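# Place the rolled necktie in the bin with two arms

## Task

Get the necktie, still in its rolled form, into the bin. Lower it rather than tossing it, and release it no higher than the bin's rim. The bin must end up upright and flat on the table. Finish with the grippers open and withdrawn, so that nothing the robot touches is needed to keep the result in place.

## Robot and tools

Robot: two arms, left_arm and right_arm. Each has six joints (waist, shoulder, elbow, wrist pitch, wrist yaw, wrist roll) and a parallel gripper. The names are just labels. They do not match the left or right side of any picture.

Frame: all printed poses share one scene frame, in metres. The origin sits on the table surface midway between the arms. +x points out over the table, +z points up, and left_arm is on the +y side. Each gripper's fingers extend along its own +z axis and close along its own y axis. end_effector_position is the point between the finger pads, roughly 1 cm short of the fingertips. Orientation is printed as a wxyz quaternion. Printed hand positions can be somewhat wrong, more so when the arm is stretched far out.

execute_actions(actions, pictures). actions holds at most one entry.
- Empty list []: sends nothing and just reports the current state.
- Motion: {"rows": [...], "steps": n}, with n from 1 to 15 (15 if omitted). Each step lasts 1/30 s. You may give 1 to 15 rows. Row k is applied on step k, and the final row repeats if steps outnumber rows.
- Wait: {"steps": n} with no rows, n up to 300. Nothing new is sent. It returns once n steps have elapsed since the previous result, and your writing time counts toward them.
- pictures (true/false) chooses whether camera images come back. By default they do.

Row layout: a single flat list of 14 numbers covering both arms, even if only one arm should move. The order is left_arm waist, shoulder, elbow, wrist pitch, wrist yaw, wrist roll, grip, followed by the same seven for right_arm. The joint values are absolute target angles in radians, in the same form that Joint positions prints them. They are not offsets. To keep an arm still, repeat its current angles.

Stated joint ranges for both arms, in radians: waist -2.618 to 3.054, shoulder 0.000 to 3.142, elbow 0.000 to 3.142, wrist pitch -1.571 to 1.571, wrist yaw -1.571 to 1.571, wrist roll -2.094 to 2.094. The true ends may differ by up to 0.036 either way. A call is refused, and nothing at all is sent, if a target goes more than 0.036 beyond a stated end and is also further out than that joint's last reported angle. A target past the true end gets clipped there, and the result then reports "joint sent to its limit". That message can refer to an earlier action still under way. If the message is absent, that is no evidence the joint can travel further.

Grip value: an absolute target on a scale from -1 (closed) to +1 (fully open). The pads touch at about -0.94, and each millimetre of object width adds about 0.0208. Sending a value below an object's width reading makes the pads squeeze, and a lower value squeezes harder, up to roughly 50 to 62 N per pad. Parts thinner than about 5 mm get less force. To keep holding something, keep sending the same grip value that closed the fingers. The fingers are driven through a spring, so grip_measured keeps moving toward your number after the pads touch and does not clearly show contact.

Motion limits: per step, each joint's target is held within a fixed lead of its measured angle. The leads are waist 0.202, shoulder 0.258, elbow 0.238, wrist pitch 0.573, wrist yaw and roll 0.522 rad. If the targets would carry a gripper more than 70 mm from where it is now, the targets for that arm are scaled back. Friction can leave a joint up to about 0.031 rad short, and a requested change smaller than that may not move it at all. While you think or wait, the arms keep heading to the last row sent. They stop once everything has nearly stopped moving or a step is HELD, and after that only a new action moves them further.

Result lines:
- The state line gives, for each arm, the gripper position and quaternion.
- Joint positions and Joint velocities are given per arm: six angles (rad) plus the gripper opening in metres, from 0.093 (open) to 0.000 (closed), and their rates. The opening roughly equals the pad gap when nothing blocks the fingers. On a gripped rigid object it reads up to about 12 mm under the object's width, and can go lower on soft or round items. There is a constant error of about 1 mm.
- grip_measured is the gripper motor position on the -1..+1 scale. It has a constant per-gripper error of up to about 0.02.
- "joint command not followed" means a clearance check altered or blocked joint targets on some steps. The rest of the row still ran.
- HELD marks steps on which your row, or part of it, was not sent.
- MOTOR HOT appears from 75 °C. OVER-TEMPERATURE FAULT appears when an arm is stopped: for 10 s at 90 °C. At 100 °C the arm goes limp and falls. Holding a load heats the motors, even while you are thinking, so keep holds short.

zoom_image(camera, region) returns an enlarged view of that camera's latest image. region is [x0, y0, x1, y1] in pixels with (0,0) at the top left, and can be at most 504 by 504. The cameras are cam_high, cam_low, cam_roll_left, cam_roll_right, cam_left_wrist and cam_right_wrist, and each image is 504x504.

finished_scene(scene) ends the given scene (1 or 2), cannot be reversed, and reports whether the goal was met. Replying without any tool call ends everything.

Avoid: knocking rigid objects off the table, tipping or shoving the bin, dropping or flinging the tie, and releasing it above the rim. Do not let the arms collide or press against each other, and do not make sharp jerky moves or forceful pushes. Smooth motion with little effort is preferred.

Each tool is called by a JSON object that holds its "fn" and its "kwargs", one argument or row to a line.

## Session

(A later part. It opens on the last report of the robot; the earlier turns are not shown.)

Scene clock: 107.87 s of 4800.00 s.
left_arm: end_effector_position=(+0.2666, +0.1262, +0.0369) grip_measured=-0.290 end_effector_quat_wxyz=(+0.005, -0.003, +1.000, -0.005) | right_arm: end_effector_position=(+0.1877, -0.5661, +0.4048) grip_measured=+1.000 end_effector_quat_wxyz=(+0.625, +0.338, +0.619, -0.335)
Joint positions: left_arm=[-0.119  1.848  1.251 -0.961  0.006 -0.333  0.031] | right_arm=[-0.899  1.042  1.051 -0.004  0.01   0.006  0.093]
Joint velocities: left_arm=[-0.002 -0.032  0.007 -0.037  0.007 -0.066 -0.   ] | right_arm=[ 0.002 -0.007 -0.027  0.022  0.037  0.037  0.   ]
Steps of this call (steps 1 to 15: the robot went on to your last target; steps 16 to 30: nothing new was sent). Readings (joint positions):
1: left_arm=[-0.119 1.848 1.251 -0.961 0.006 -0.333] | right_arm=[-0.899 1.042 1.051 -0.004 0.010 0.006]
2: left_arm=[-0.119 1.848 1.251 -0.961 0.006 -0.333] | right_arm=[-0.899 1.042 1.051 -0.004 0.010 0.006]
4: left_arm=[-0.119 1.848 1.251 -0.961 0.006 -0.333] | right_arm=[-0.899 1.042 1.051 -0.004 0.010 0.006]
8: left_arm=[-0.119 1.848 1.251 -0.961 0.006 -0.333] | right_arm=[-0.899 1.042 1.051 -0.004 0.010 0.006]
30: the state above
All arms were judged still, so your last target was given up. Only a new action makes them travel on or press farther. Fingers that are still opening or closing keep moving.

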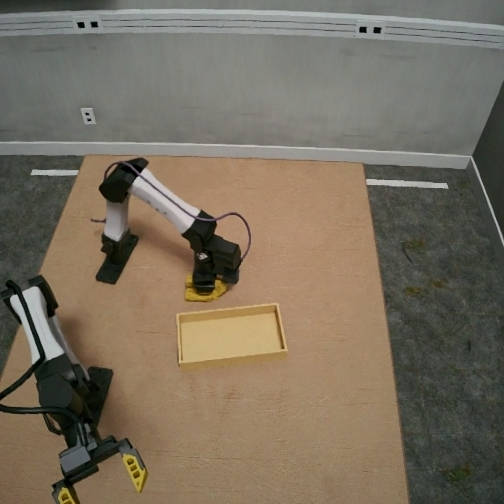

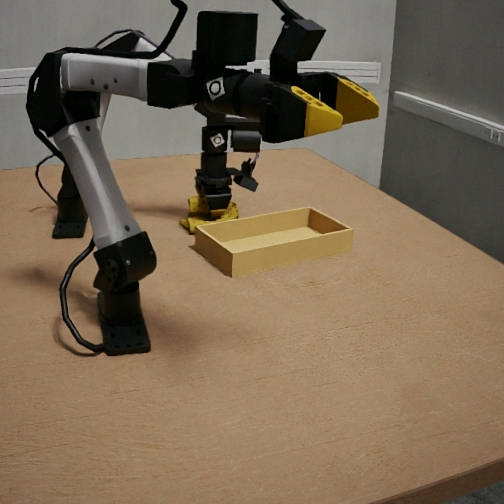

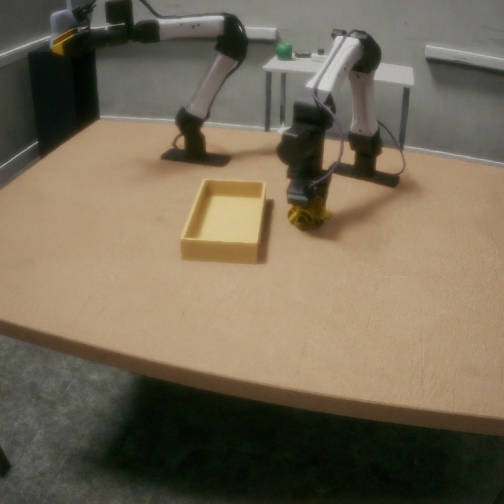

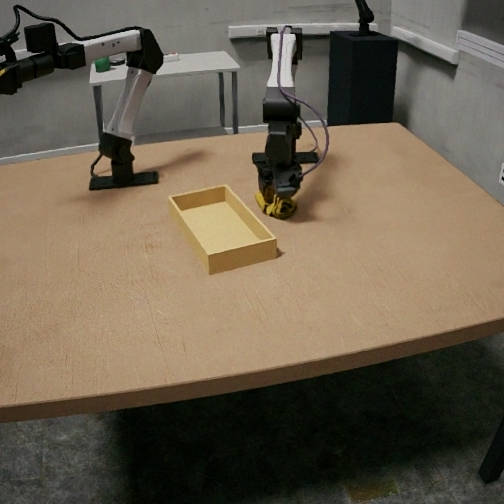

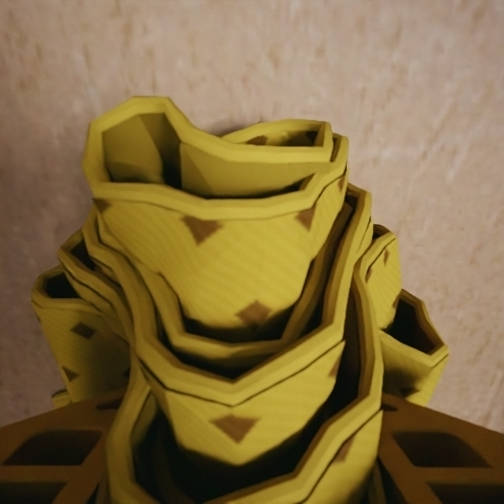

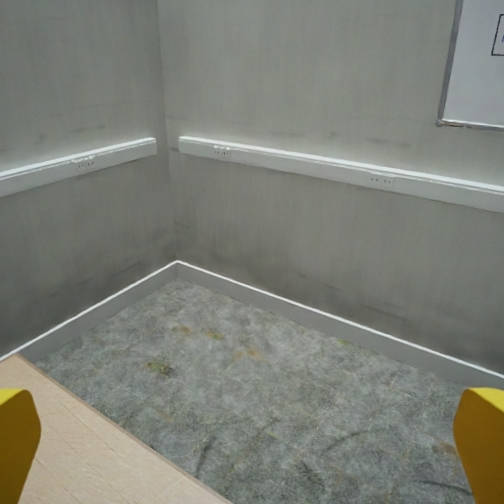

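{"fn": "execute_actions", "kwargs": {
  "actions": [
    {"rows":[[-0.119,1.85,1.25,-0.96,0,-0.33,-0.35,-0.9,1.042,1.051,0,0,0,1],[-0.119,1.85,1.25,-0.96,0,-0.33,-0.4,-0.9,1.042,1.051,0,0,0,1],[-0.119,1.85,1.25,-0.96,0,-0.33,-0.42,-0.9,1.042,1.051,0,0,0,1],[-0.119,1.845,1.27,-0.99,0,-0.33,-0.42,-0.9,1.042,1.051,0,0,0,1],[-0.119,1.84,1.285,-1.01,0,-0.33,-0.42,-0.9,1.042,1.051,0,0,0,1],[-0.119,1.835,1.30,-1.03,0,-0.33,-0.42,-0.9,1.042,1.051,0,0,0,1],[-0.119,1.83,1.315,-1.05,0,-0.33,-0.42,-0.9,1.042,1.051,0,0,0,1],[-0.119,1.825,1.33,-1.07,0,-0.33,-0.42,-0.9,1.042,1.051,0,0,0,1],[-0.119,1.82,1.345,-1.09,0,-0.33,-0.42,-0.9,1.042,1.051,0,0,0,1],[-0.119,1.815,1.36,-1.11,0,-0.33,-0.42,-0.9,1.042,1.051,0,0,0,1],[-0.119,1.81,1.375,-1.13,0,-0.33,-0.42,-0.9,1.042,1.051,0,0,0,1],[-0.119,1.805,1.39,-1.15,0,-0.33,-0.42,-0.9,1.042,1.051,0,0,0,1],[-0.119,1.80,1.405,-1.17,0,-0.33,-0.42,-0.9,1.042,1.051,0,0,0,1],[-0.119,1.795,1.42,-1.19,0,-0.33,-0.42,-0.9,1.042,1.051,0,0,0,1],[-0.119,1.79,1.44,-1.21,0,-0.33,-0.42,-0.9,1.042,1.051,0,0,0,1]],"steps":15}
  ],
  "pictures": false
}}

{"fn": "execute_actions", "kwargs": {
  "actions": [
    {"steps":20}
  ]
}}

{"fn": "zoom_image", "kwargs": {
  "camera": "cam_roll_right",
  "region": [180,110,380,280]
}}

Scene clock: 122.57 s of 4800.00 s.
left_arm: end_effector_position=(+0.2694, +0.1249, +0.0757) grip_measured=-0.410 end_effector_quat_wxyz=(+0.001, -0.003, +1.000, -0.004) | right_arm: end_effector_position=(+0.1877, -0.5661, +0.4048) grip_measured=+1.000 end_effector_quat_wxyz=(+0.625, +0.338, +0.619, -0.335)
Joint positions: left_arm=[-0.119  1.826  1.382 -1.123  0.008 -0.333  0.026] | right_arm=[-0.899  1.042  1.051 -0.004  0.01   0.006  0.093]
Joint velocities: left_arm=[ 0.002 -0.105  0.452 -0.579 -0.037 -0.081  0.001] | right_arm=[-0.007 -0.007 -0.012  0.051 -0.022  0.007  0.   ]
Steps of this call (steps 1 to 90: nothing new was sent; then 11.20 s passed at rest; steps 91 to 105: all 15 steps of this action). Readings (joint positions):
91: left_arm=[-0.119 1.845 1.251 -0.963 0.006 -0.333] | right_arm=[-0.899 1.042 1.051 -0.004 0.010 0.006]
92: left_arm=[-0.119 1.840 1.251 -0.967 0.006 -0.333] | right_arm=[-0.899 1.042 1.051 -0.004 0.010 0.006]
94: left_arm=[-0.119 1.834 1.253 -0.973 0.007 -0.333] | right_arm=[-0.899 1.042 1.051 -0.004 0.010 0.006]
98: left_arm=[-0.119 1.834 1.286 -1.012 0.008 -0.333] | right_arm=[-0.899 1.042 1.051 -0.004 0.010 0.006]
105: the state above

Scene clock: 123.23 s of 4800.00 s.
left_arm: end_effector_position=(+0.2633, +0.1270, +0.0936) grip_measured=-0.410 end_effector_quat_wxyz=(-0.004, -0.003, +1.000, -0.003) | right_arm: end_effector_position=(+0.1877, -0.5661, +0.4048) grip_measured=+1.000 end_effector_quat_wxyz=(+0.625, +0.338, +0.619, -0.335)
Joint positions: left_arm=[-0.119  1.799  1.421 -1.198  0.008 -0.333  0.026] | right_arm=[-0.899  1.042  1.051 -0.004  0.01   0.006  0.093]
Joint velocities: left_arm=[-0.012 -0.017 -0.007 -0.022  0.007 -0.022  0.   ] | right_arm=[-0.017  0.002 -0.012  0.007  0.007 -0.022  0.   ]
Steps of this call (steps 1 to 20: the robot went on to your last target). Readings (joint positions):
1: left_arm=[-0.119 1.820 1.397 -1.139 0.008 -0.333] | right_arm=[-0.899 1.042 1.051 -0.004 0.010 0.006]
2: left_arm=[-0.119 1.814 1.407 -1.149 0.008 -0.333] | right_arm=[-0.899 1.042 1.051 -0.004 0.010 0.006]
4: left_arm=[-0.119 1.803 1.419 -1.164 0.008 -0.333] | right_arm=[-0.899 1.042 1.051 -0.004 0.010 0.006]
8: left_arm=[-0.119 1.799 1.421 -1.184 0.008 -0.333] | right_arm=[-0.899 1.042 1.051 -0.004 0.010 0.006]
20: the state above

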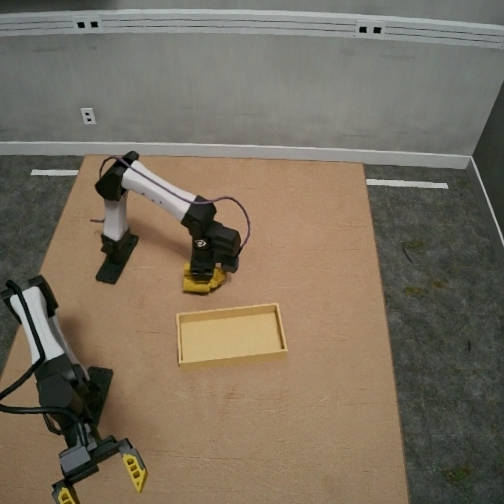

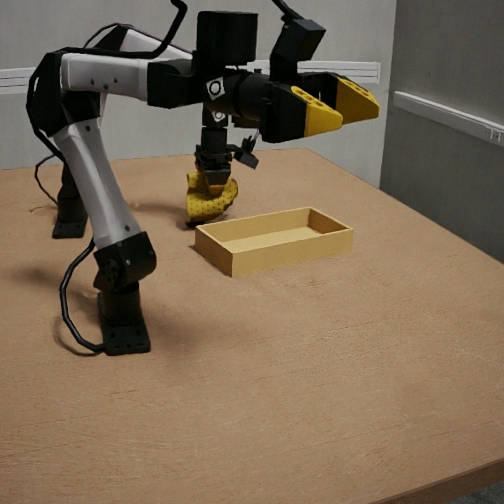

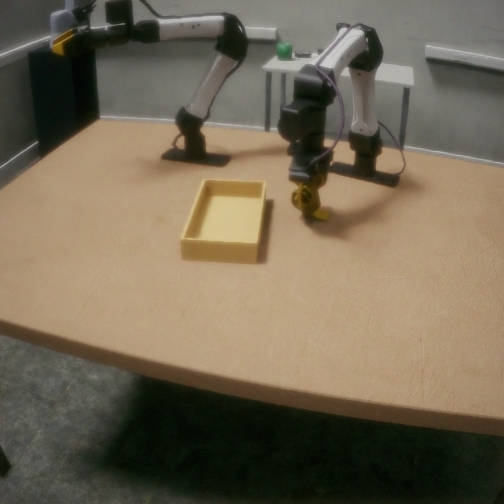

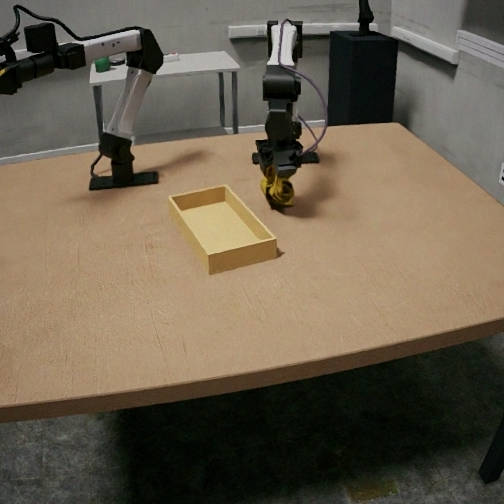

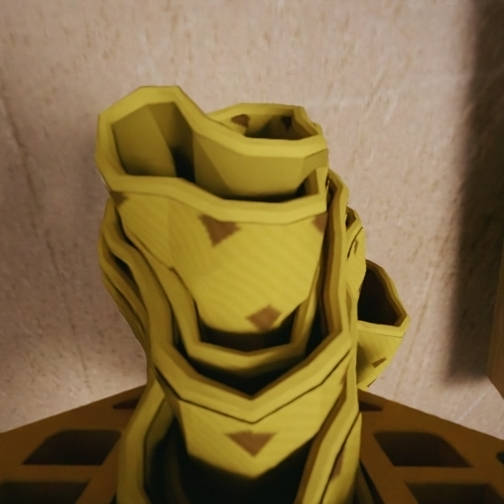

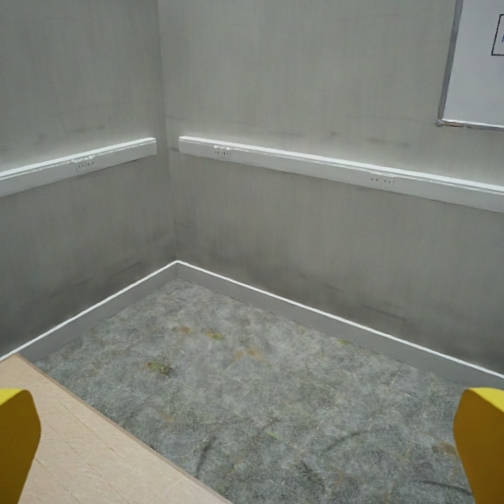

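Region (180, 110, 380, 280) of cam_roll_right's 504x504 image, scaled by 2.520, with more detail than that image has; it fills the top 428 rows of this view, and the rest is white.

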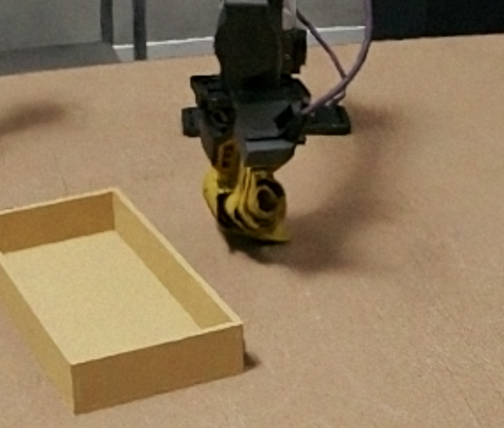

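{"fn": "execute_actions", "kwargs": {
  "actions": [
    {"rows":[[-0.119,1.79,1.46,-1.22,0,-0.33,-0.42,-0.9,1.042,1.051,0,0,0,1],[-0.119,1.79,1.49,-1.25,0,-0.33,-0.42,-0.9,1.042,1.051,0,0,0,1],[-0.119,1.79,1.52,-1.27,0,-0.33,-0.42,-0.9,1.042,1.051,0,0,0,1],[-0.119,1.79,1.55,-1.29,0,-0.33,-0.42,-0.9,1.042,1.051,0,0,0,1],[-0.119,1.79,1.58,-1.31,0,-0.33,-0.42,-0.9,1.042,1.051,0,0,0,1],[-0.119,1.79,1.61,-1.33,0,-0.33,-0.42,-0.9,1.042,1.051,0,0,0,1],[-0.119,1.795,1.64,-1.34,0,-0.33,-0.42,-0.9,1.042,1.051,0,0,0,1],[-0.119,1.80,1.67,-1.34,0,-0.33,-0.42,-0.9,1.042,1.051,0,0,0,1],[-0.119,1.805,1.70,-1.34,0,-0.33,-0.42,-0.9,1.042,1.051,0,0,0,1],[-0.119,1.81,1.73,-1.34,0,-0.33,-0.42,-0.9,1.042,1.051,0,0,0,1],[-0.119,1.815,1.76,-1.34,0,-0.33,-0.42,-0.9,1.042,1.051,0,0,0,1],[-0.119,1.82,1.79,-1.34,0,-0.33,-0.42,-0.9,1.042,1.051,0,0,0,1],[-0.119,1.825,1.82,-1.34,0,-0.33,-0.42,-0.9,1.042,1.051,0,0,0,1],[-0.119,1.83,1.86,-1.34,0,-0.33,-0.42,-0.9,1.042,1.051,0,0,0,1],[-0.119,1.83,1.91,-1.34,0,-0.33,-0.42,-0.9,1.042,1.051,0,0,0,1]],"steps":15}
  ],
  "pictures": false
}}

{"fn": "execute_actions", "kwargs": {
  "actions": [
    {"rows":[[-0.13,1.83,1.91,-1.34,0,-0.34,-0.42,-0.9,1.042,1.051,0,0,0,1],[-0.14,1.83,1.91,-1.34,0,-0.36,-0.42,-0.9,1.042,1.051,0,0,0,1],[-0.16,1.83,1.91,-1.34,0,-0.38,-0.42,-0.9,1.042,1.051,0,0,0,1],[-0.18,1.83,1.91,-1.34,0,-0.40,-0.42,-0.9,1.042,1.051,0,0,0,1],[-0.2,1.83,1.91,-1.34,0,-0.43,-0.42,-0.9,1.042,1.051,0,0,0,1],[-0.225,1.83,1.91,-1.34,0,-0.46,-0.42,-0.9,1.042,1.051,0,0,0,1],[-0.25,1.83,1.91,-1.34,0,-0.49,-0.42,-0.9,1.042,1.051,0,0,0,1],[-0.275,1.83,1.91,-1.34,0,-0.52,-0.42,-0.9,1.042,1.051,0,0,0,1],[-0.3,1.83,1.91,-1.34,0,-0.55,-0.42,-0.9,1.042,1.051,0,0,0,1],[-0.325,1.83,1.91,-1.34,0,-0.58,-0.42,-0.9,1.042,1.051,0,0,0,1],[-0.35,1.83,1.91,-1.34,0,-0.61,-0.42,-0.9,1.042,1.051,0,0,0,1],[-0.375,1.83,1.91,-1.34,0,-0.64,-0.42,-0.9,1.042,1.051,0,0,0,1],[-0.395,1.83,1.91,-1.34,0,-0.67,-0.42,-0.9,1.042,1.051,0,0,0,1],[-0.41,1.83,1.91,-1.34,0,-0.70,-0.42,-0.9,1.042,1.051,0,0,0,1],[-0.42,1.83,1.91,-1.34,0,-0.72,-0.42,-0.9,1.042,1.051,0,0,0,1]],"steps":15}
  ],
  "pictures": false
}}

{"fn": "execute_actions", "kwargs": {
  "actions": [
    {"steps":25}
  ]
}}

Scene clock: 158.90 s of 4800.00 s.
left_arm: end_effector_position=(+0.3185, +0.1082, +0.1975) grip_measured=-0.410 end_effector_quat_wxyz=(+0.118, -0.002, +0.992, -0.045) | right_arm: end_effector_position=(+0.1877, -0.5661, +0.4048) grip_measured=+1.000 end_effector_quat_wxyz=(+0.625, +0.338, +0.619, -0.335)
Joint positions: left_arm=[-0.119  1.805  1.813 -1.325  0.008 -0.333  0.026] | right_arm=[-0.899  1.042  1.051 -0.004  0.01   0.006  0.093]
Joint velocities: left_arm=[-0.022  0.173  1.136 -0.183 -0.051 -0.095  0.   ] | right_arm=[ 0.002 -0.017 -0.012 -0.051 -0.051 -0.051  0.   ]
Steps of this call (steps 1 to 15: the robot went on to your last target; steps 16 to 110: nothing new was sent; then 31.50 s passed at rest; steps 111 to 125: all 15 steps of this action). Readings (joint positions):
111: left_arm=[-0.119 1.799 1.423 -1.200 0.008 -0.333] | right_arm=[-0.899 1.042 1.051 -0.004 0.010 0.006]
112: left_arm=[-0.119 1.799 1.430 -1.208 0.008 -0.333] | right_arm=[-0.899 1.042 1.051 -0.004 0.010 0.006]
114: left_arm=[-0.119 1.799 1.466 -1.238 0.008 -0.333] | right_arm=[-0.899 1.042 1.051 -0.004 0.010 0.006]
118: left_arm=[-0.119 1.799 1.592 -1.290 0.008 -0.333] | right_arm=[-0.899 1.042 1.051 -0.004 0.010 0.006]
125: the state above

Scene clock: 159.40 s of 4800.00 s.
left_arm: end_effector_position=(+0.2822, +0.0065, +0.2204) grip_measured=-0.410 end_effector_quat_wxyz=(+0.134, +0.001, +0.987, -0.092) | right_arm: end_effector_position=(+0.1877, -0.5661, +0.4048) grip_measured=+1.000 end_effector_quat_wxyz=(+0.625, +0.338, +0.619, -0.335)
Joint positions: left_arm=[-0.395  1.813  1.897 -1.328  0.    -0.602  0.026] | right_arm=[-0.899  1.042  1.051 -0.004  0.01   0.006  0.093]
Joint velocities: left_arm=[-0.545 -0.007 -0.007 -0.051 -0.051 -0.813 -0.   ] | right_arm=[ 0.007 -0.012 -0.007 -0.037 -0.066  0.007  0.   ]
Steps of this call (steps 1 to 15: all 15 steps of this action). Readings (joint positions):
1: left_arm=[-0.119 1.809 1.847 -1.326 0.008 -0.333] | right_arm=[-0.899 1.042 1.051 -0.004 0.010 0.006]
2: left_arm=[-0.121 1.809 1.870 -1.322 0.007 -0.336] | right_arm=[-0.899 1.042 1.051 -0.004 0.010 0.006]
4: left_arm=[-0.134 1.809 1.895 -1.321 0.003 -0.352] | right_arm=[-0.899 1.042 1.051 -0.004 0.010 0.006]
8: left_arm=[-0.217 1.811 1.897 -1.326 0.000 -0.422] | right_arm=[-0.899 1.042 1.051 -0.004 0.010 0.006]
15: the state above

Scene clock: 160.23 s of 4800.00 s.
left_arm: end_effector_position=(+0.2745, -0.0024, +0.2201) grip_measured=-0.410 end_effector_quat_wxyz=(+0.125, -0.040, +0.986, -0.101) | right_arm: end_effector_position=(+0.1877, -0.5661, +0.4048) grip_measured=+1.000 end_effector_quat_wxyz=(+0.625, +0.338, +0.619, -0.335)
Joint positions: left_arm=[-0.424  1.813  1.897 -1.332  0.002 -0.714  0.026] | right_arm=[-0.899  1.042  1.051 -0.004  0.01   0.006  0.093]
Joint velocities: left_arm=[ 0.007 -0.007 -0.007 -0.037  0.022 -0.022 -0.001] | right_arm=[-0.012  0.002 -0.002 -0.007 -0.007 -0.007  0.   ]
Steps of this call (steps 1 to 25: the robot went on to your last target). Readings (joint positions):
1: left_arm=[-0.411 1.813 1.897 -1.328 0.001 -0.624] | right_arm=[-0.899 1.042 1.051 -0.004 0.010 0.006]
2: left_arm=[-0.420 1.813 1.897 -1.329 0.002 -0.642] | right_arm=[-0.899 1.042 1.051 -0.004 0.010 0.006]
4: left_arm=[-0.425 1.813 1.897 -1.330 0.002 -0.668] | right_arm=[-0.899 1.042 1.051 -0.004 0.010 0.006]
8: left_arm=[-0.424 1.813 1.897 -1.332 0.002 -0.696] | right_arm=[-0.899 1.042 1.051 -0.004 0.010 0.006]
25: the state above

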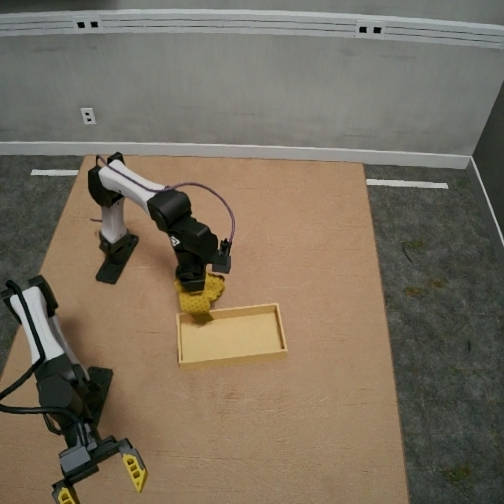

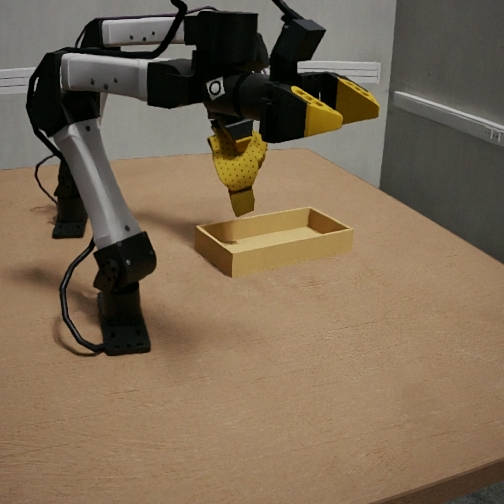

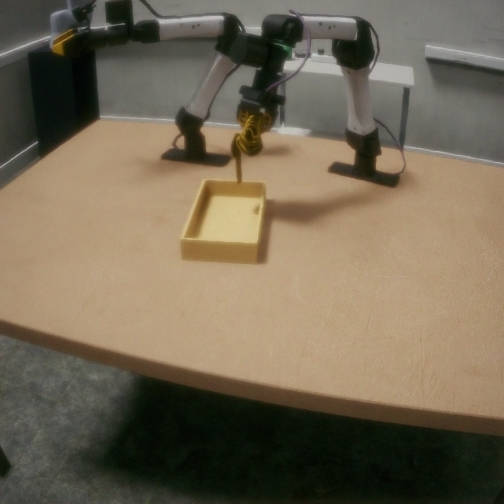

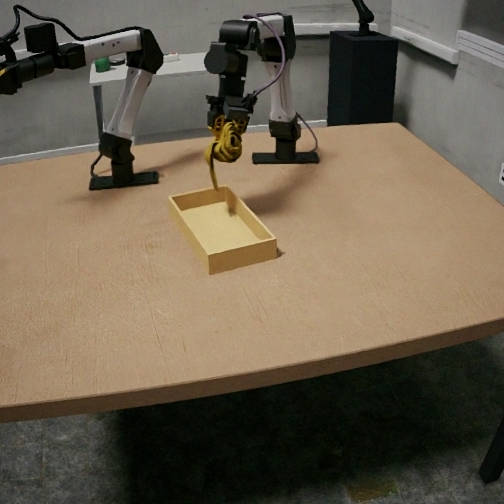

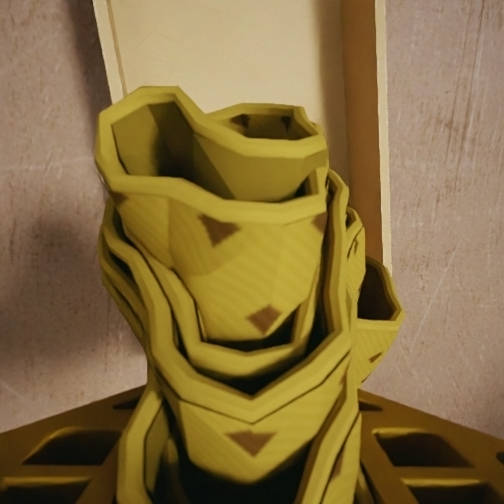

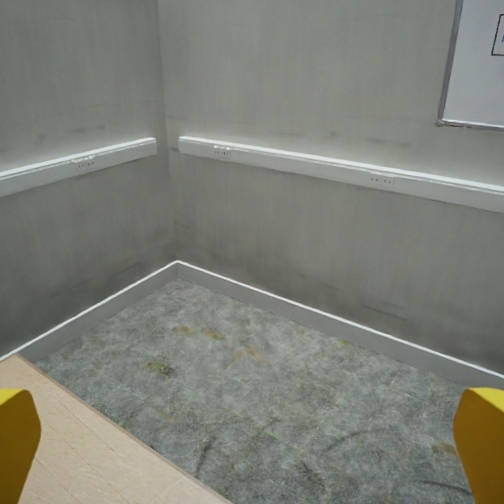

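{"fn": "execute_actions", "kwargs": {
  "actions": [
    {"rows":[[-0.41,1.84,1.9,-1.33,0,-0.7,-0.42,-0.9,1.042,1.051,0,0,0,1],[-0.40,1.855,1.9,-1.32,0,-0.7,-0.42,-0.9,1.042,1.051,0,0,0,1],[-0.39,1.87,1.9,-1.31,0,-0.69,-0.42,-0.9,1.042,1.051,0,0,0,1],[-0.38,1.885,1.9,-1.30,0,-0.68,-0.42,-0.9,1.042,1.051,0,0,0,1],[-0.37,1.9,1.9,-1.30,0,-0.67,-0.42,-0.9,1.042,1.051,0,0,0,1],[-0.365,1.915,1.9,-1.29,0,-0.66,-0.42,-0.9,1.042,1.051,0,0,0,1],[-0.365,1.93,1.9,-1.29,0,-0.66,-0.42,-0.9,1.042,1.051,0,0,0,1],[-0.365,1.945,1.9,-1.28,0,-0.66,-0.42,-0.9,1.042,1.051,0,0,0,1],[-0.365,1.96,1.9,-1.28,0,-0.66,-0.42,-0.9,1.042,1.051,0,0,0,1],[-0.365,1.975,1.9,-1.27,0,-0.66,-0.42,-0.9,1.042,1.051,0,0,0,1],[-0.365,1.99,1.9,-1.27,0,-0.66,-0.42,-0.9,1.042,1.051,0,0,0,1],[-0.365,2.01,1.9,-1.26,0,-0.66,-0.42,-0.9,1.042,1.051,0,0,0,1]],"steps":15}
  ],
  "pictures": false
}}

{"fn": "execute_actions", "kwargs": {
  "actions": [
    {"steps":20}
  ]
}}

{"fn": "zoom_image", "kwargs": {
  "camera": "cam_roll_left",
  "region": [160,90,340,270]
}}

Scene clock: 181.27 s of 4800.00 s.
left_arm: end_effector_position=(+0.3092, +0.0023, +0.1479) grip_measured=-0.410 end_effector_quat_wxyz=(+0.074, -0.046, +0.995, -0.054) | right_arm: end_effector_position=(+0.1877, -0.5661, +0.4048) grip_measured=+1.000 end_effector_quat_wxyz=(+0.625, +0.338, +0.619, -0.335)
Joint positions: left_arm=[-0.367  2.005  1.897 -1.28   0.002 -0.669  0.026] | right_arm=[-0.899  1.042  1.051 -0.004  0.01   0.006  0.093]
Joint velocities: left_arm=[-0.002  0.217  0.007  0.081 -0.022  0.095  0.   ] | right_arm=[ 0.007  0.002 -0.012  0.007 -0.007  0.022  0.   ]
Steps of this call (steps 1 to 15: the robot went on to your last target; steps 16 to 220: nothing new was sent; then 13.20 s passed at rest; steps 221 to 235: all 15 steps of this action). Readings (joint positions):
221: left_arm=[-0.424 1.813 1.897 -1.332 0.002 -0.713] | right_arm=[-0.899 1.042 1.051 -0.004 0.010 0.006]
222: left_arm=[-0.422 1.815 1.897 -1.332 0.002 -0.711] | right_arm=[-0.899 1.042 1.051 -0.004 0.010 0.006]
224: left_arm=[-0.410 1.826 1.897 -1.329 0.002 -0.705] | right_arm=[-0.899 1.042 1.051 -0.004 0.010 0.006]
228: left_arm=[-0.374 1.887 1.897 -1.312 0.002 -0.683] | right_arm=[-0.899 1.042 1.051 -0.004 0.010 0.006]
235: the state above

Scene clock: 181.93 s of 4800.00 s.
left_arm: end_effector_position=(+0.3113, +0.0010, +0.1452) grip_measured=-0.410 end_effector_quat_wxyz=(+0.074, -0.044, +0.995, -0.054) | right_arm: end_effector_position=(+0.1877, -0.5661, +0.4048) grip_measured=+1.000 end_effector_quat_wxyz=(+0.625, +0.338, +0.619, -0.335)
Joint positions: left_arm=[-0.367  2.012  1.897 -1.271  0.002 -0.665  0.026] | right_arm=[-0.899  1.042  1.051 -0.004  0.01   0.006  0.093]
Joint velocities: left_arm=[ 0.007  0.037  0.002  0.007  0.066  0.037 -0.   ] | right_arm=[ 0.027  0.002 -0.002 -0.022 -0.051 -0.007  0.   ]
Steps of this call (steps 1 to 15: the robot went on to your last target; steps 16 to 20: nothing new was sent). Readings (joint positions):
1: left_arm=[-0.367 2.010 1.897 -1.278 0.002 -0.668] | right_arm=[-0.899 1.042 1.051 -0.004 0.010 0.006]
2: left_arm=[-0.367 2.012 1.897 -1.276 0.002 -0.668] | right_arm=[-0.899 1.042 1.051 -0.004 0.010 0.006]
4: left_arm=[-0.367 2.012 1.897 -1.274 0.002 -0.667] | right_arm=[-0.899 1.042 1.051 -0.004 0.010 0.006]
8: left_arm=[-0.367 2.012 1.897 -1.272 0.002 -0.666] | right_arm=[-0.899 1.042 1.051 -0.004 0.010 0.006]
20: the state above
All arms were judged still, so your last target was given up. Only a new action makes them travel on or press farther. Fingers that are still opening or closing keep moving.

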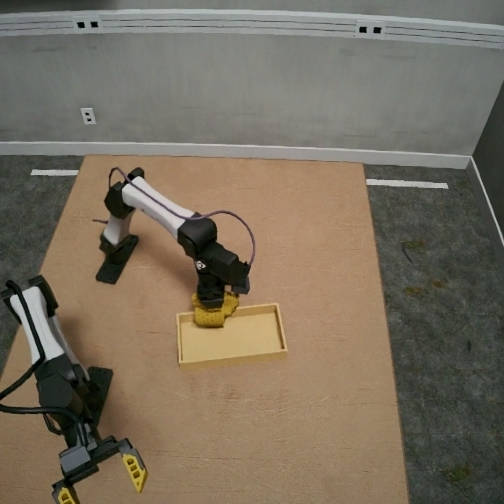

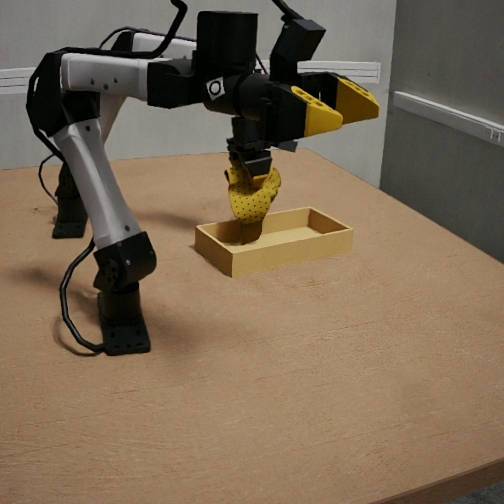

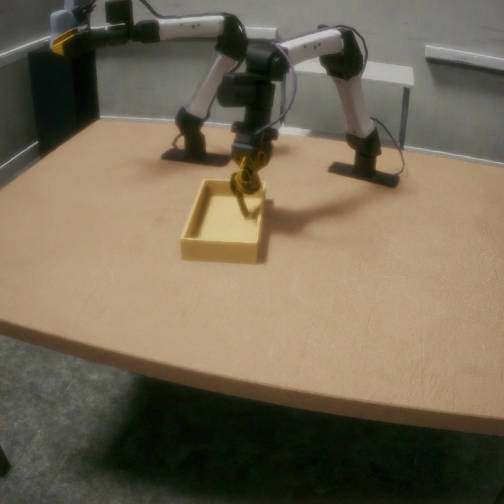

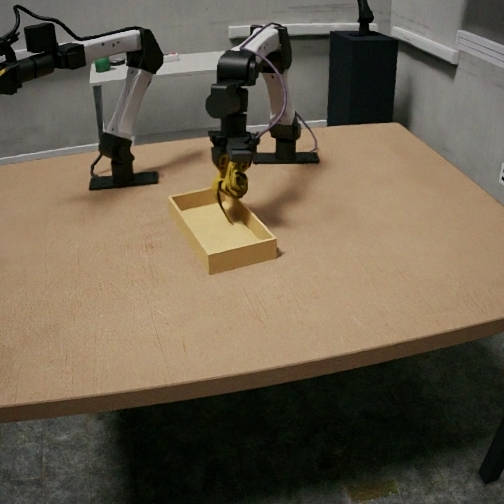

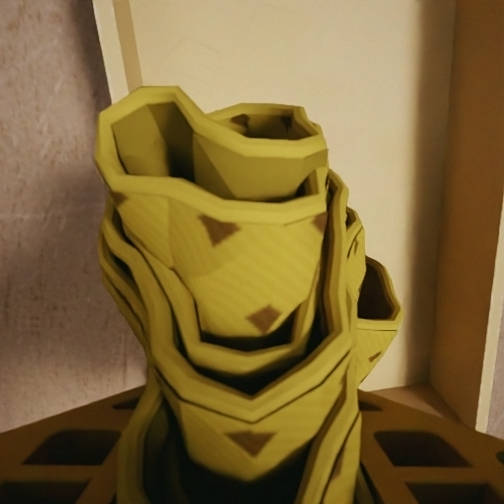

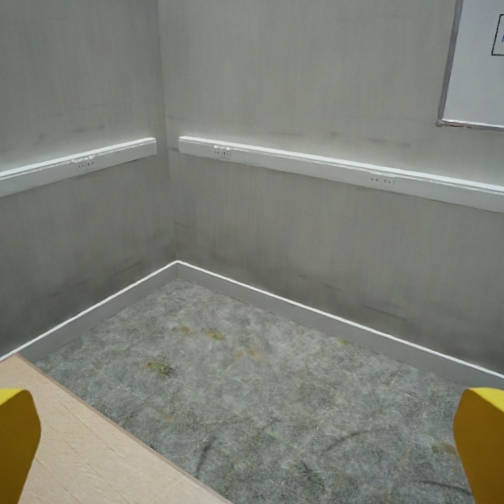

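Region (160, 90, 340, 270) of cam_roll_left's 504x504 image, scaled by 2.800, with more detail than that image has.

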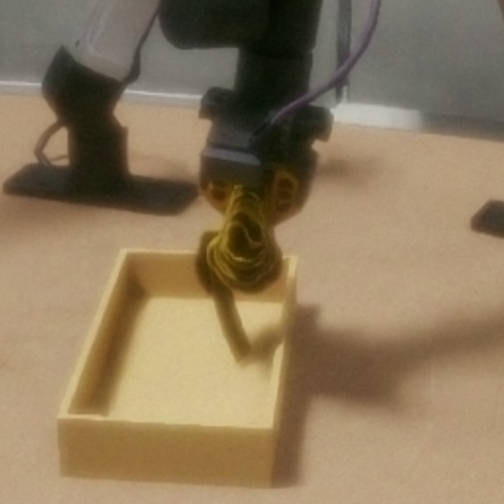

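{"fn": "execute_actions", "kwargs": {
  "actions": [
    {"rows":[[-0.375,2.03,1.905,-1.26,0,-0.67,-0.42,-0.9,1.042,1.051,0,0,0,1],[-0.382,2.045,1.91,-1.255,0,-0.675,-0.42,-0.9,1.042,1.051,0,0,0,1],[-0.39,2.06,1.915,-1.25,0,-0.68,-0.42,-0.9,1.042,1.051,0,0,0,1],[-0.397,2.075,1.92,-1.245,0,-0.69,-0.42,-0.9,1.042,1.051,0,0,0,1],[-0.405,2.09,1.925,-1.24,0,-0.7,-0.42,-0.9,1.042,1.051,0,0,0,1],[-0.412,2.105,1.93,-1.235,0,-0.705,-0.42,-0.9,1.042,1.051,0,0,0,1],[-0.42,2.12,1.935,-1.23,0,-0.71,-0.42,-0.9,1.042,1.051,0,0,0,1],[-0.427,2.135,1.94,-1.225,0,-0.715,-0.42,-0.9,1.042,1.051,0,0,0,1],[-0.43,2.15,1.945,-1.22,0,-0.72,-0.42,-0.9,1.042,1.051,0,0,0,1],[-0.43,2.165,1.95,-1.21,0,-0.72,-0.42,-0.9,1.042,1.051,0,0,0,1],[-0.43,2.18,1.955,-1.20,0,-0.72,-0.42,-0.9,1.042,1.051,0,0,0,1],[-0.43,2.195,1.96,-1.195,0,-0.72,-0.42,-0.9,1.042,1.051,0,0,0,1],[-0.43,2.21,1.965,-1.19,0,-0.72,-0.42,-0.9,1.042,1.051,0,0,0,1]],"steps":15}
  ],
  "pictures": false
}}

{"fn": "execute_actions", "kwargs": {
  "actions": [
    {"steps":20}
  ]
}}

{"fn": "zoom_image", "kwargs": {
  "camera": "cam_roll_left",
  "region": [160,90,340,270]
}}

Scene clock: 199.13 s of 4800.00 s.
left_arm: end_effector_position=(+0.3138, -0.0344, +0.0811) grip_measured=-0.410 end_effector_quat_wxyz=(+0.037, -0.035, +0.998, -0.031) | right_arm: end_effector_position=(+0.1877, -0.5661, +0.4048) grip_measured=+1.000 end_effector_quat_wxyz=(+0.625, +0.338, +0.619, -0.335)
Joint positions: left_arm=[-0.43   2.195  1.933 -1.212  0.002 -0.709  0.026] | right_arm=[-0.899  1.042  1.051 -0.004  0.01   0.006  0.093]
Joint velocities: left_arm=[ 0.017  0.286  0.002  0.081  0.022 -0.037 -0.   ] | right_arm=[ 0.002 -0.012 -0.012 -0.081 -0.007 -0.007  0.   ]
Steps of this call (steps 1 to 90: nothing new was sent; then 13.70 s passed at rest; steps 91 to 105: all 15 steps of this action). Readings (joint positions):
91: left_arm=[-0.367 2.012 1.897 -1.271 0.002 -0.665] | right_arm=[-0.899 1.042 1.051 -0.004 0.010 0.006]
92: left_arm=[-0.367 2.013 1.897 -1.270 0.002 -0.666] | right_arm=[-0.899 1.042 1.051 -0.004 0.010 0.006]
94: left_arm=[-0.373 2.021 1.897 -1.267 0.002 -0.671] | right_arm=[-0.899 1.042 1.051 -0.004 0.010 0.006]
98: left_arm=[-0.402 2.078 1.911 -1.254 0.002 -0.689] | right_arm=[-0.899 1.042 1.051 -0.004 0.010 0.006]
105: the state above

Scene clock: 199.80 s of 4800.00 s.
left_arm: end_effector_position=(+0.3171, -0.0369, +0.0777) grip_measured=-0.410 end_effector_quat_wxyz=(+0.039, -0.038, +0.998, -0.033) | right_arm: end_effector_position=(+0.1877, -0.5661, +0.4048) grip_measured=+1.000 end_effector_quat_wxyz=(+0.625, +0.338, +0.619, -0.335)
Joint positions: left_arm=[-0.43   2.208  1.94  -1.2    0.002 -0.715  0.026] | right_arm=[-0.899  1.042  1.051 -0.004  0.01   0.006  0.093]
Joint velocities: left_arm=[-0.022 -0.007 -0.002 -0.037  0.022 -0.037 -0.001] | right_arm=[ 0.022 -0.007  0.007  0.051 -0.022 -0.007  0.   ]
Steps of this call (steps 1 to 20: the robot went on to your last target). Readings (joint positions):
1: left_arm=[-0.430 2.203 1.933 -1.209 0.002 -0.710] | right_arm=[-0.899 1.042 1.051 -0.004 0.010 0.006]
2: left_arm=[-0.430 2.207 1.933 -1.207 0.002 -0.711] | right_arm=[-0.899 1.042 1.051 -0.004 0.010 0.006]
4: left_arm=[-0.430 2.208 1.933 -1.205 0.002 -0.712] | right_arm=[-0.899 1.042 1.051 -0.004 0.010 0.006]
8: left_arm=[-0.430 2.208 1.939 -1.202 0.002 -0.714] | right_arm=[-0.899 1.042 1.051 -0.004 0.010 0.006]
20: the state above

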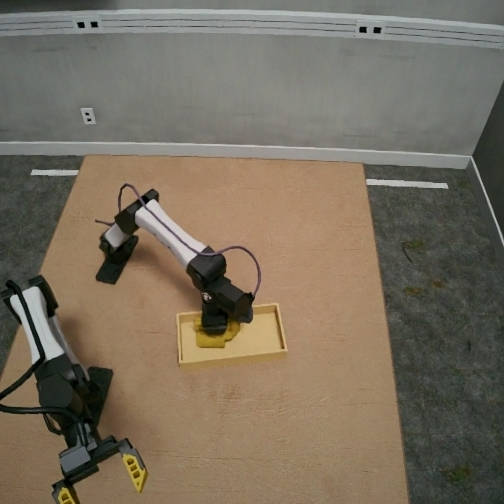

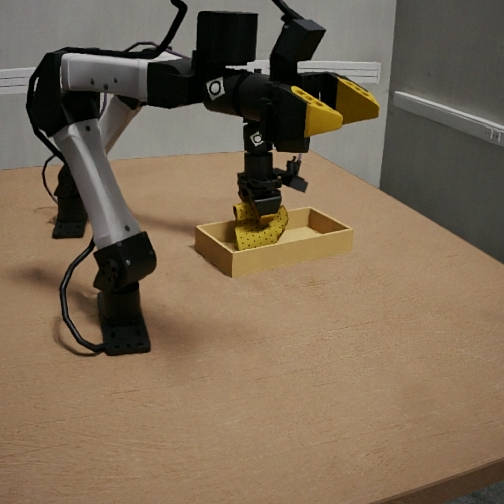

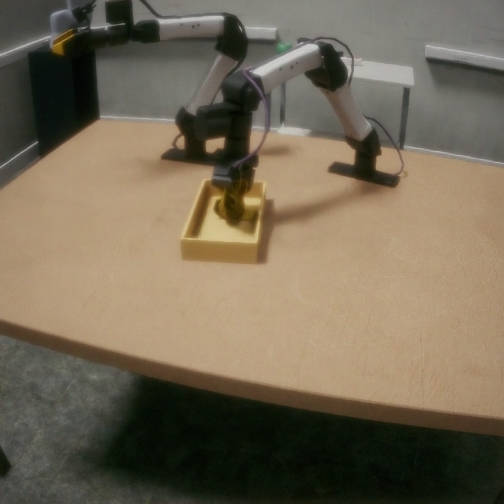

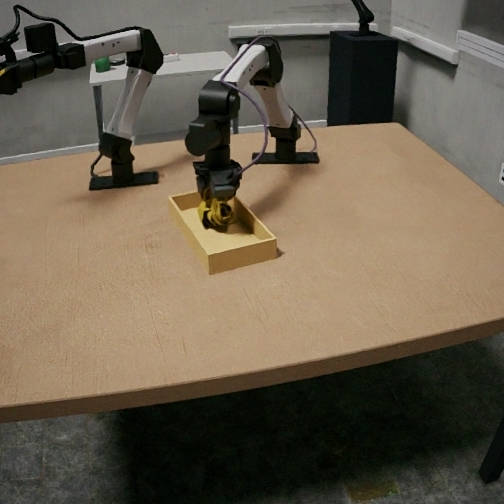

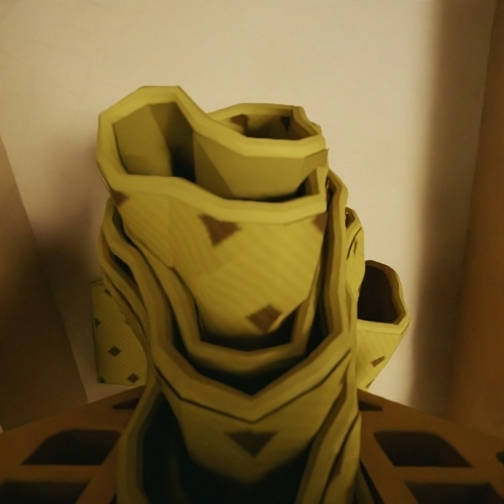

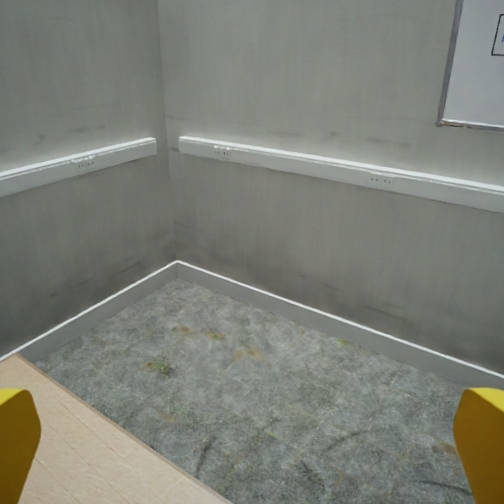

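Region (160, 90, 340, 270) of cam_roll_left's 504x504 image, scaled by 2.800, with more detail than that image has.

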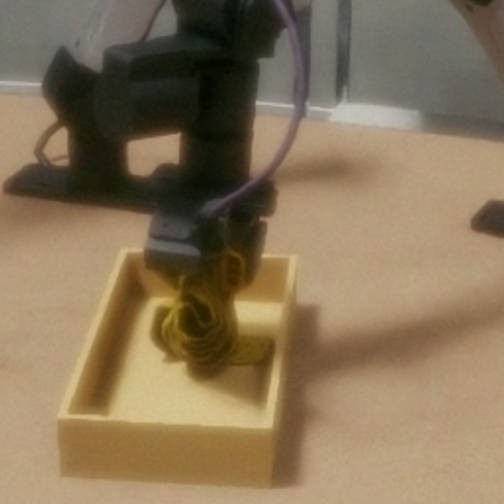

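{"fn": "execute_actions", "kwargs": {
  "actions": [
    {"rows":[[-0.43,2.22,1.94,-1.19,0,-0.72,-0.42,-0.9,1.042,1.051,0,0,0,1],[-0.43,2.23,1.94,-1.18,0,-0.72,-0.42,-0.9,1.042,1.051,0,0,0,1],[-0.43,2.24,1.94,-1.17,0,-0.72,-0.42,-0.9,1.042,1.051,0,0,0,1],[-0.43,2.25,1.94,-1.16,0,-0.72,-0.42,-0.9,1.042,1.051,0,0,0,1],[-0.43,2.26,1.94,-1.15,0,-0.72,-0.42,-0.9,1.042,1.051,0,0,0,1],[-0.43,2.27,1.94,-1.14,0,-0.72,-0.42,-0.9,1.042,1.051,0,0,0,1],[-0.43,2.28,1.94,-1.13,0,-0.72,-0.42,-0.9,1.042,1.051,0,0,0,1],[-0.43,2.29,1.94,-1.13,0,-0.72,-0.42,-0.9,1.042,1.051,0,0,0,1]],"steps":15}
  ]
}}

Scene clock: 209.20 s of 4800.00 s.
left_arm: end_effector_position=(+0.3261, -0.0433, +0.0568) grip_measured=-0.410 end_effector_quat_wxyz=(+0.042, -0.038, +0.998, -0.034) | right_arm: end_effector_position=(+0.1877, -0.5661, +0.4048) grip_measured=+1.000 end_effector_quat_wxyz=(+0.625, +0.338, +0.619, -0.335)
Joint positions: left_arm=[-0.43   2.258  1.94  -1.145  0.001 -0.715  0.026] | right_arm=[-0.899  1.042  1.051 -0.004  0.01   0.006  0.093]
Joint velocities: left_arm=[-0.002 -0.002 -0.007 -0.022  0.007  0.081  0.   ] | right_arm=[-0.002  0.002 -0.017  0.037  0.007 -0.007  0.   ]
Steps of this call (steps 1 to 15: the robot went on to your last target; steps 16 to 110: nothing new was sent; then 5.23 s passed at rest; steps 111 to 125: all 15 steps of this action). Readings (joint positions):
111: left_arm=[-0.430 2.208 1.940 -1.200 0.002 -0.715] | right_arm=[-0.899 1.042 1.051 -0.004 0.010 0.006]
112: left_arm=[-0.430 2.208 1.940 -1.200 0.002 -0.715] | right_arm=[-0.899 1.042 1.051 -0.004 0.010 0.006]
114: left_arm=[-0.430 2.211 1.940 -1.194 0.002 -0.715] | right_arm=[-0.899 1.042 1.051 -0.004 0.010 0.006]
118: left_arm=[-0.430 2.238 1.940 -1.167 0.002 -0.715] | right_arm=[-0.899 1.042 1.051 -0.004 0.010 0.006]
125: the state above

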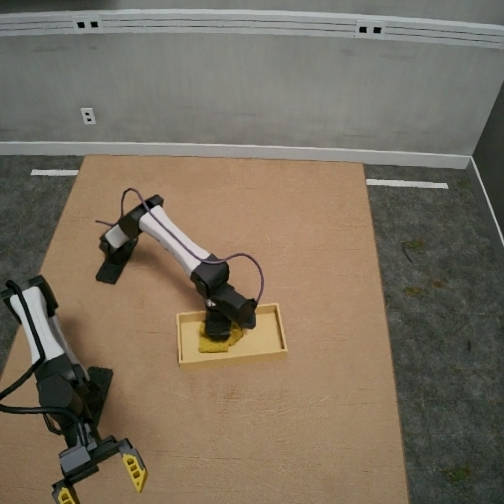

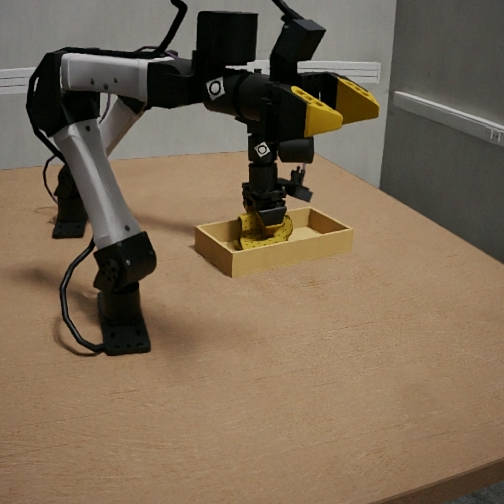

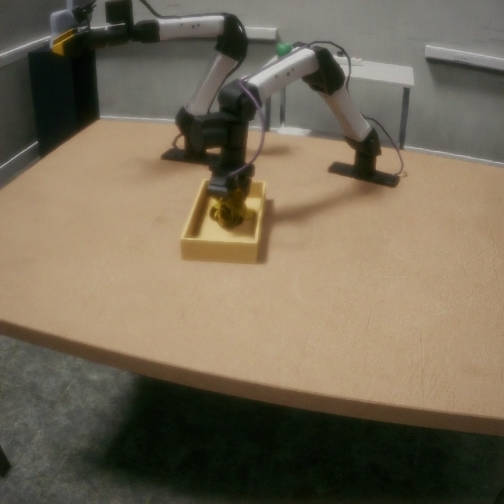

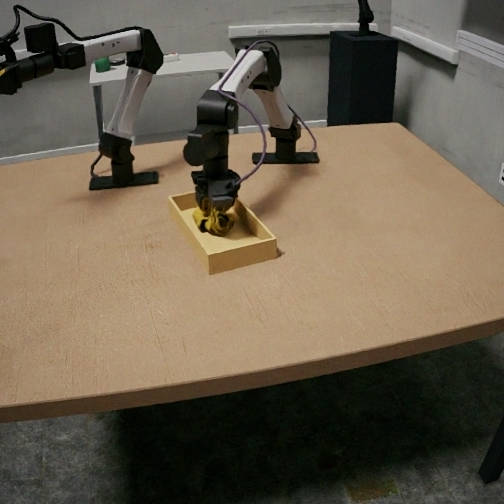

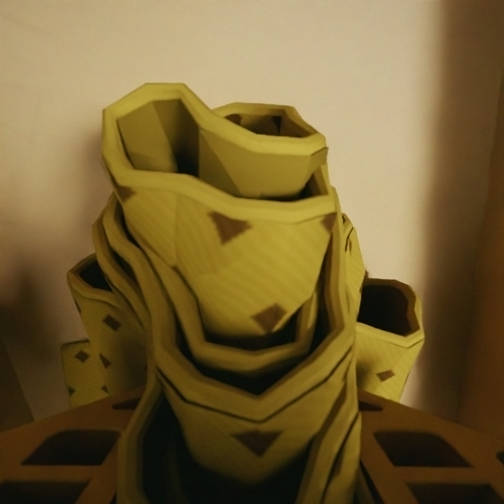

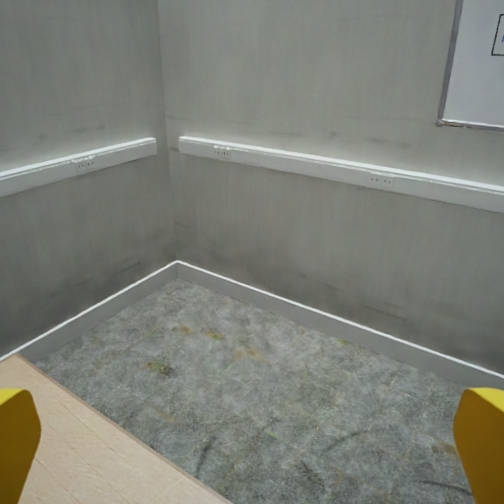

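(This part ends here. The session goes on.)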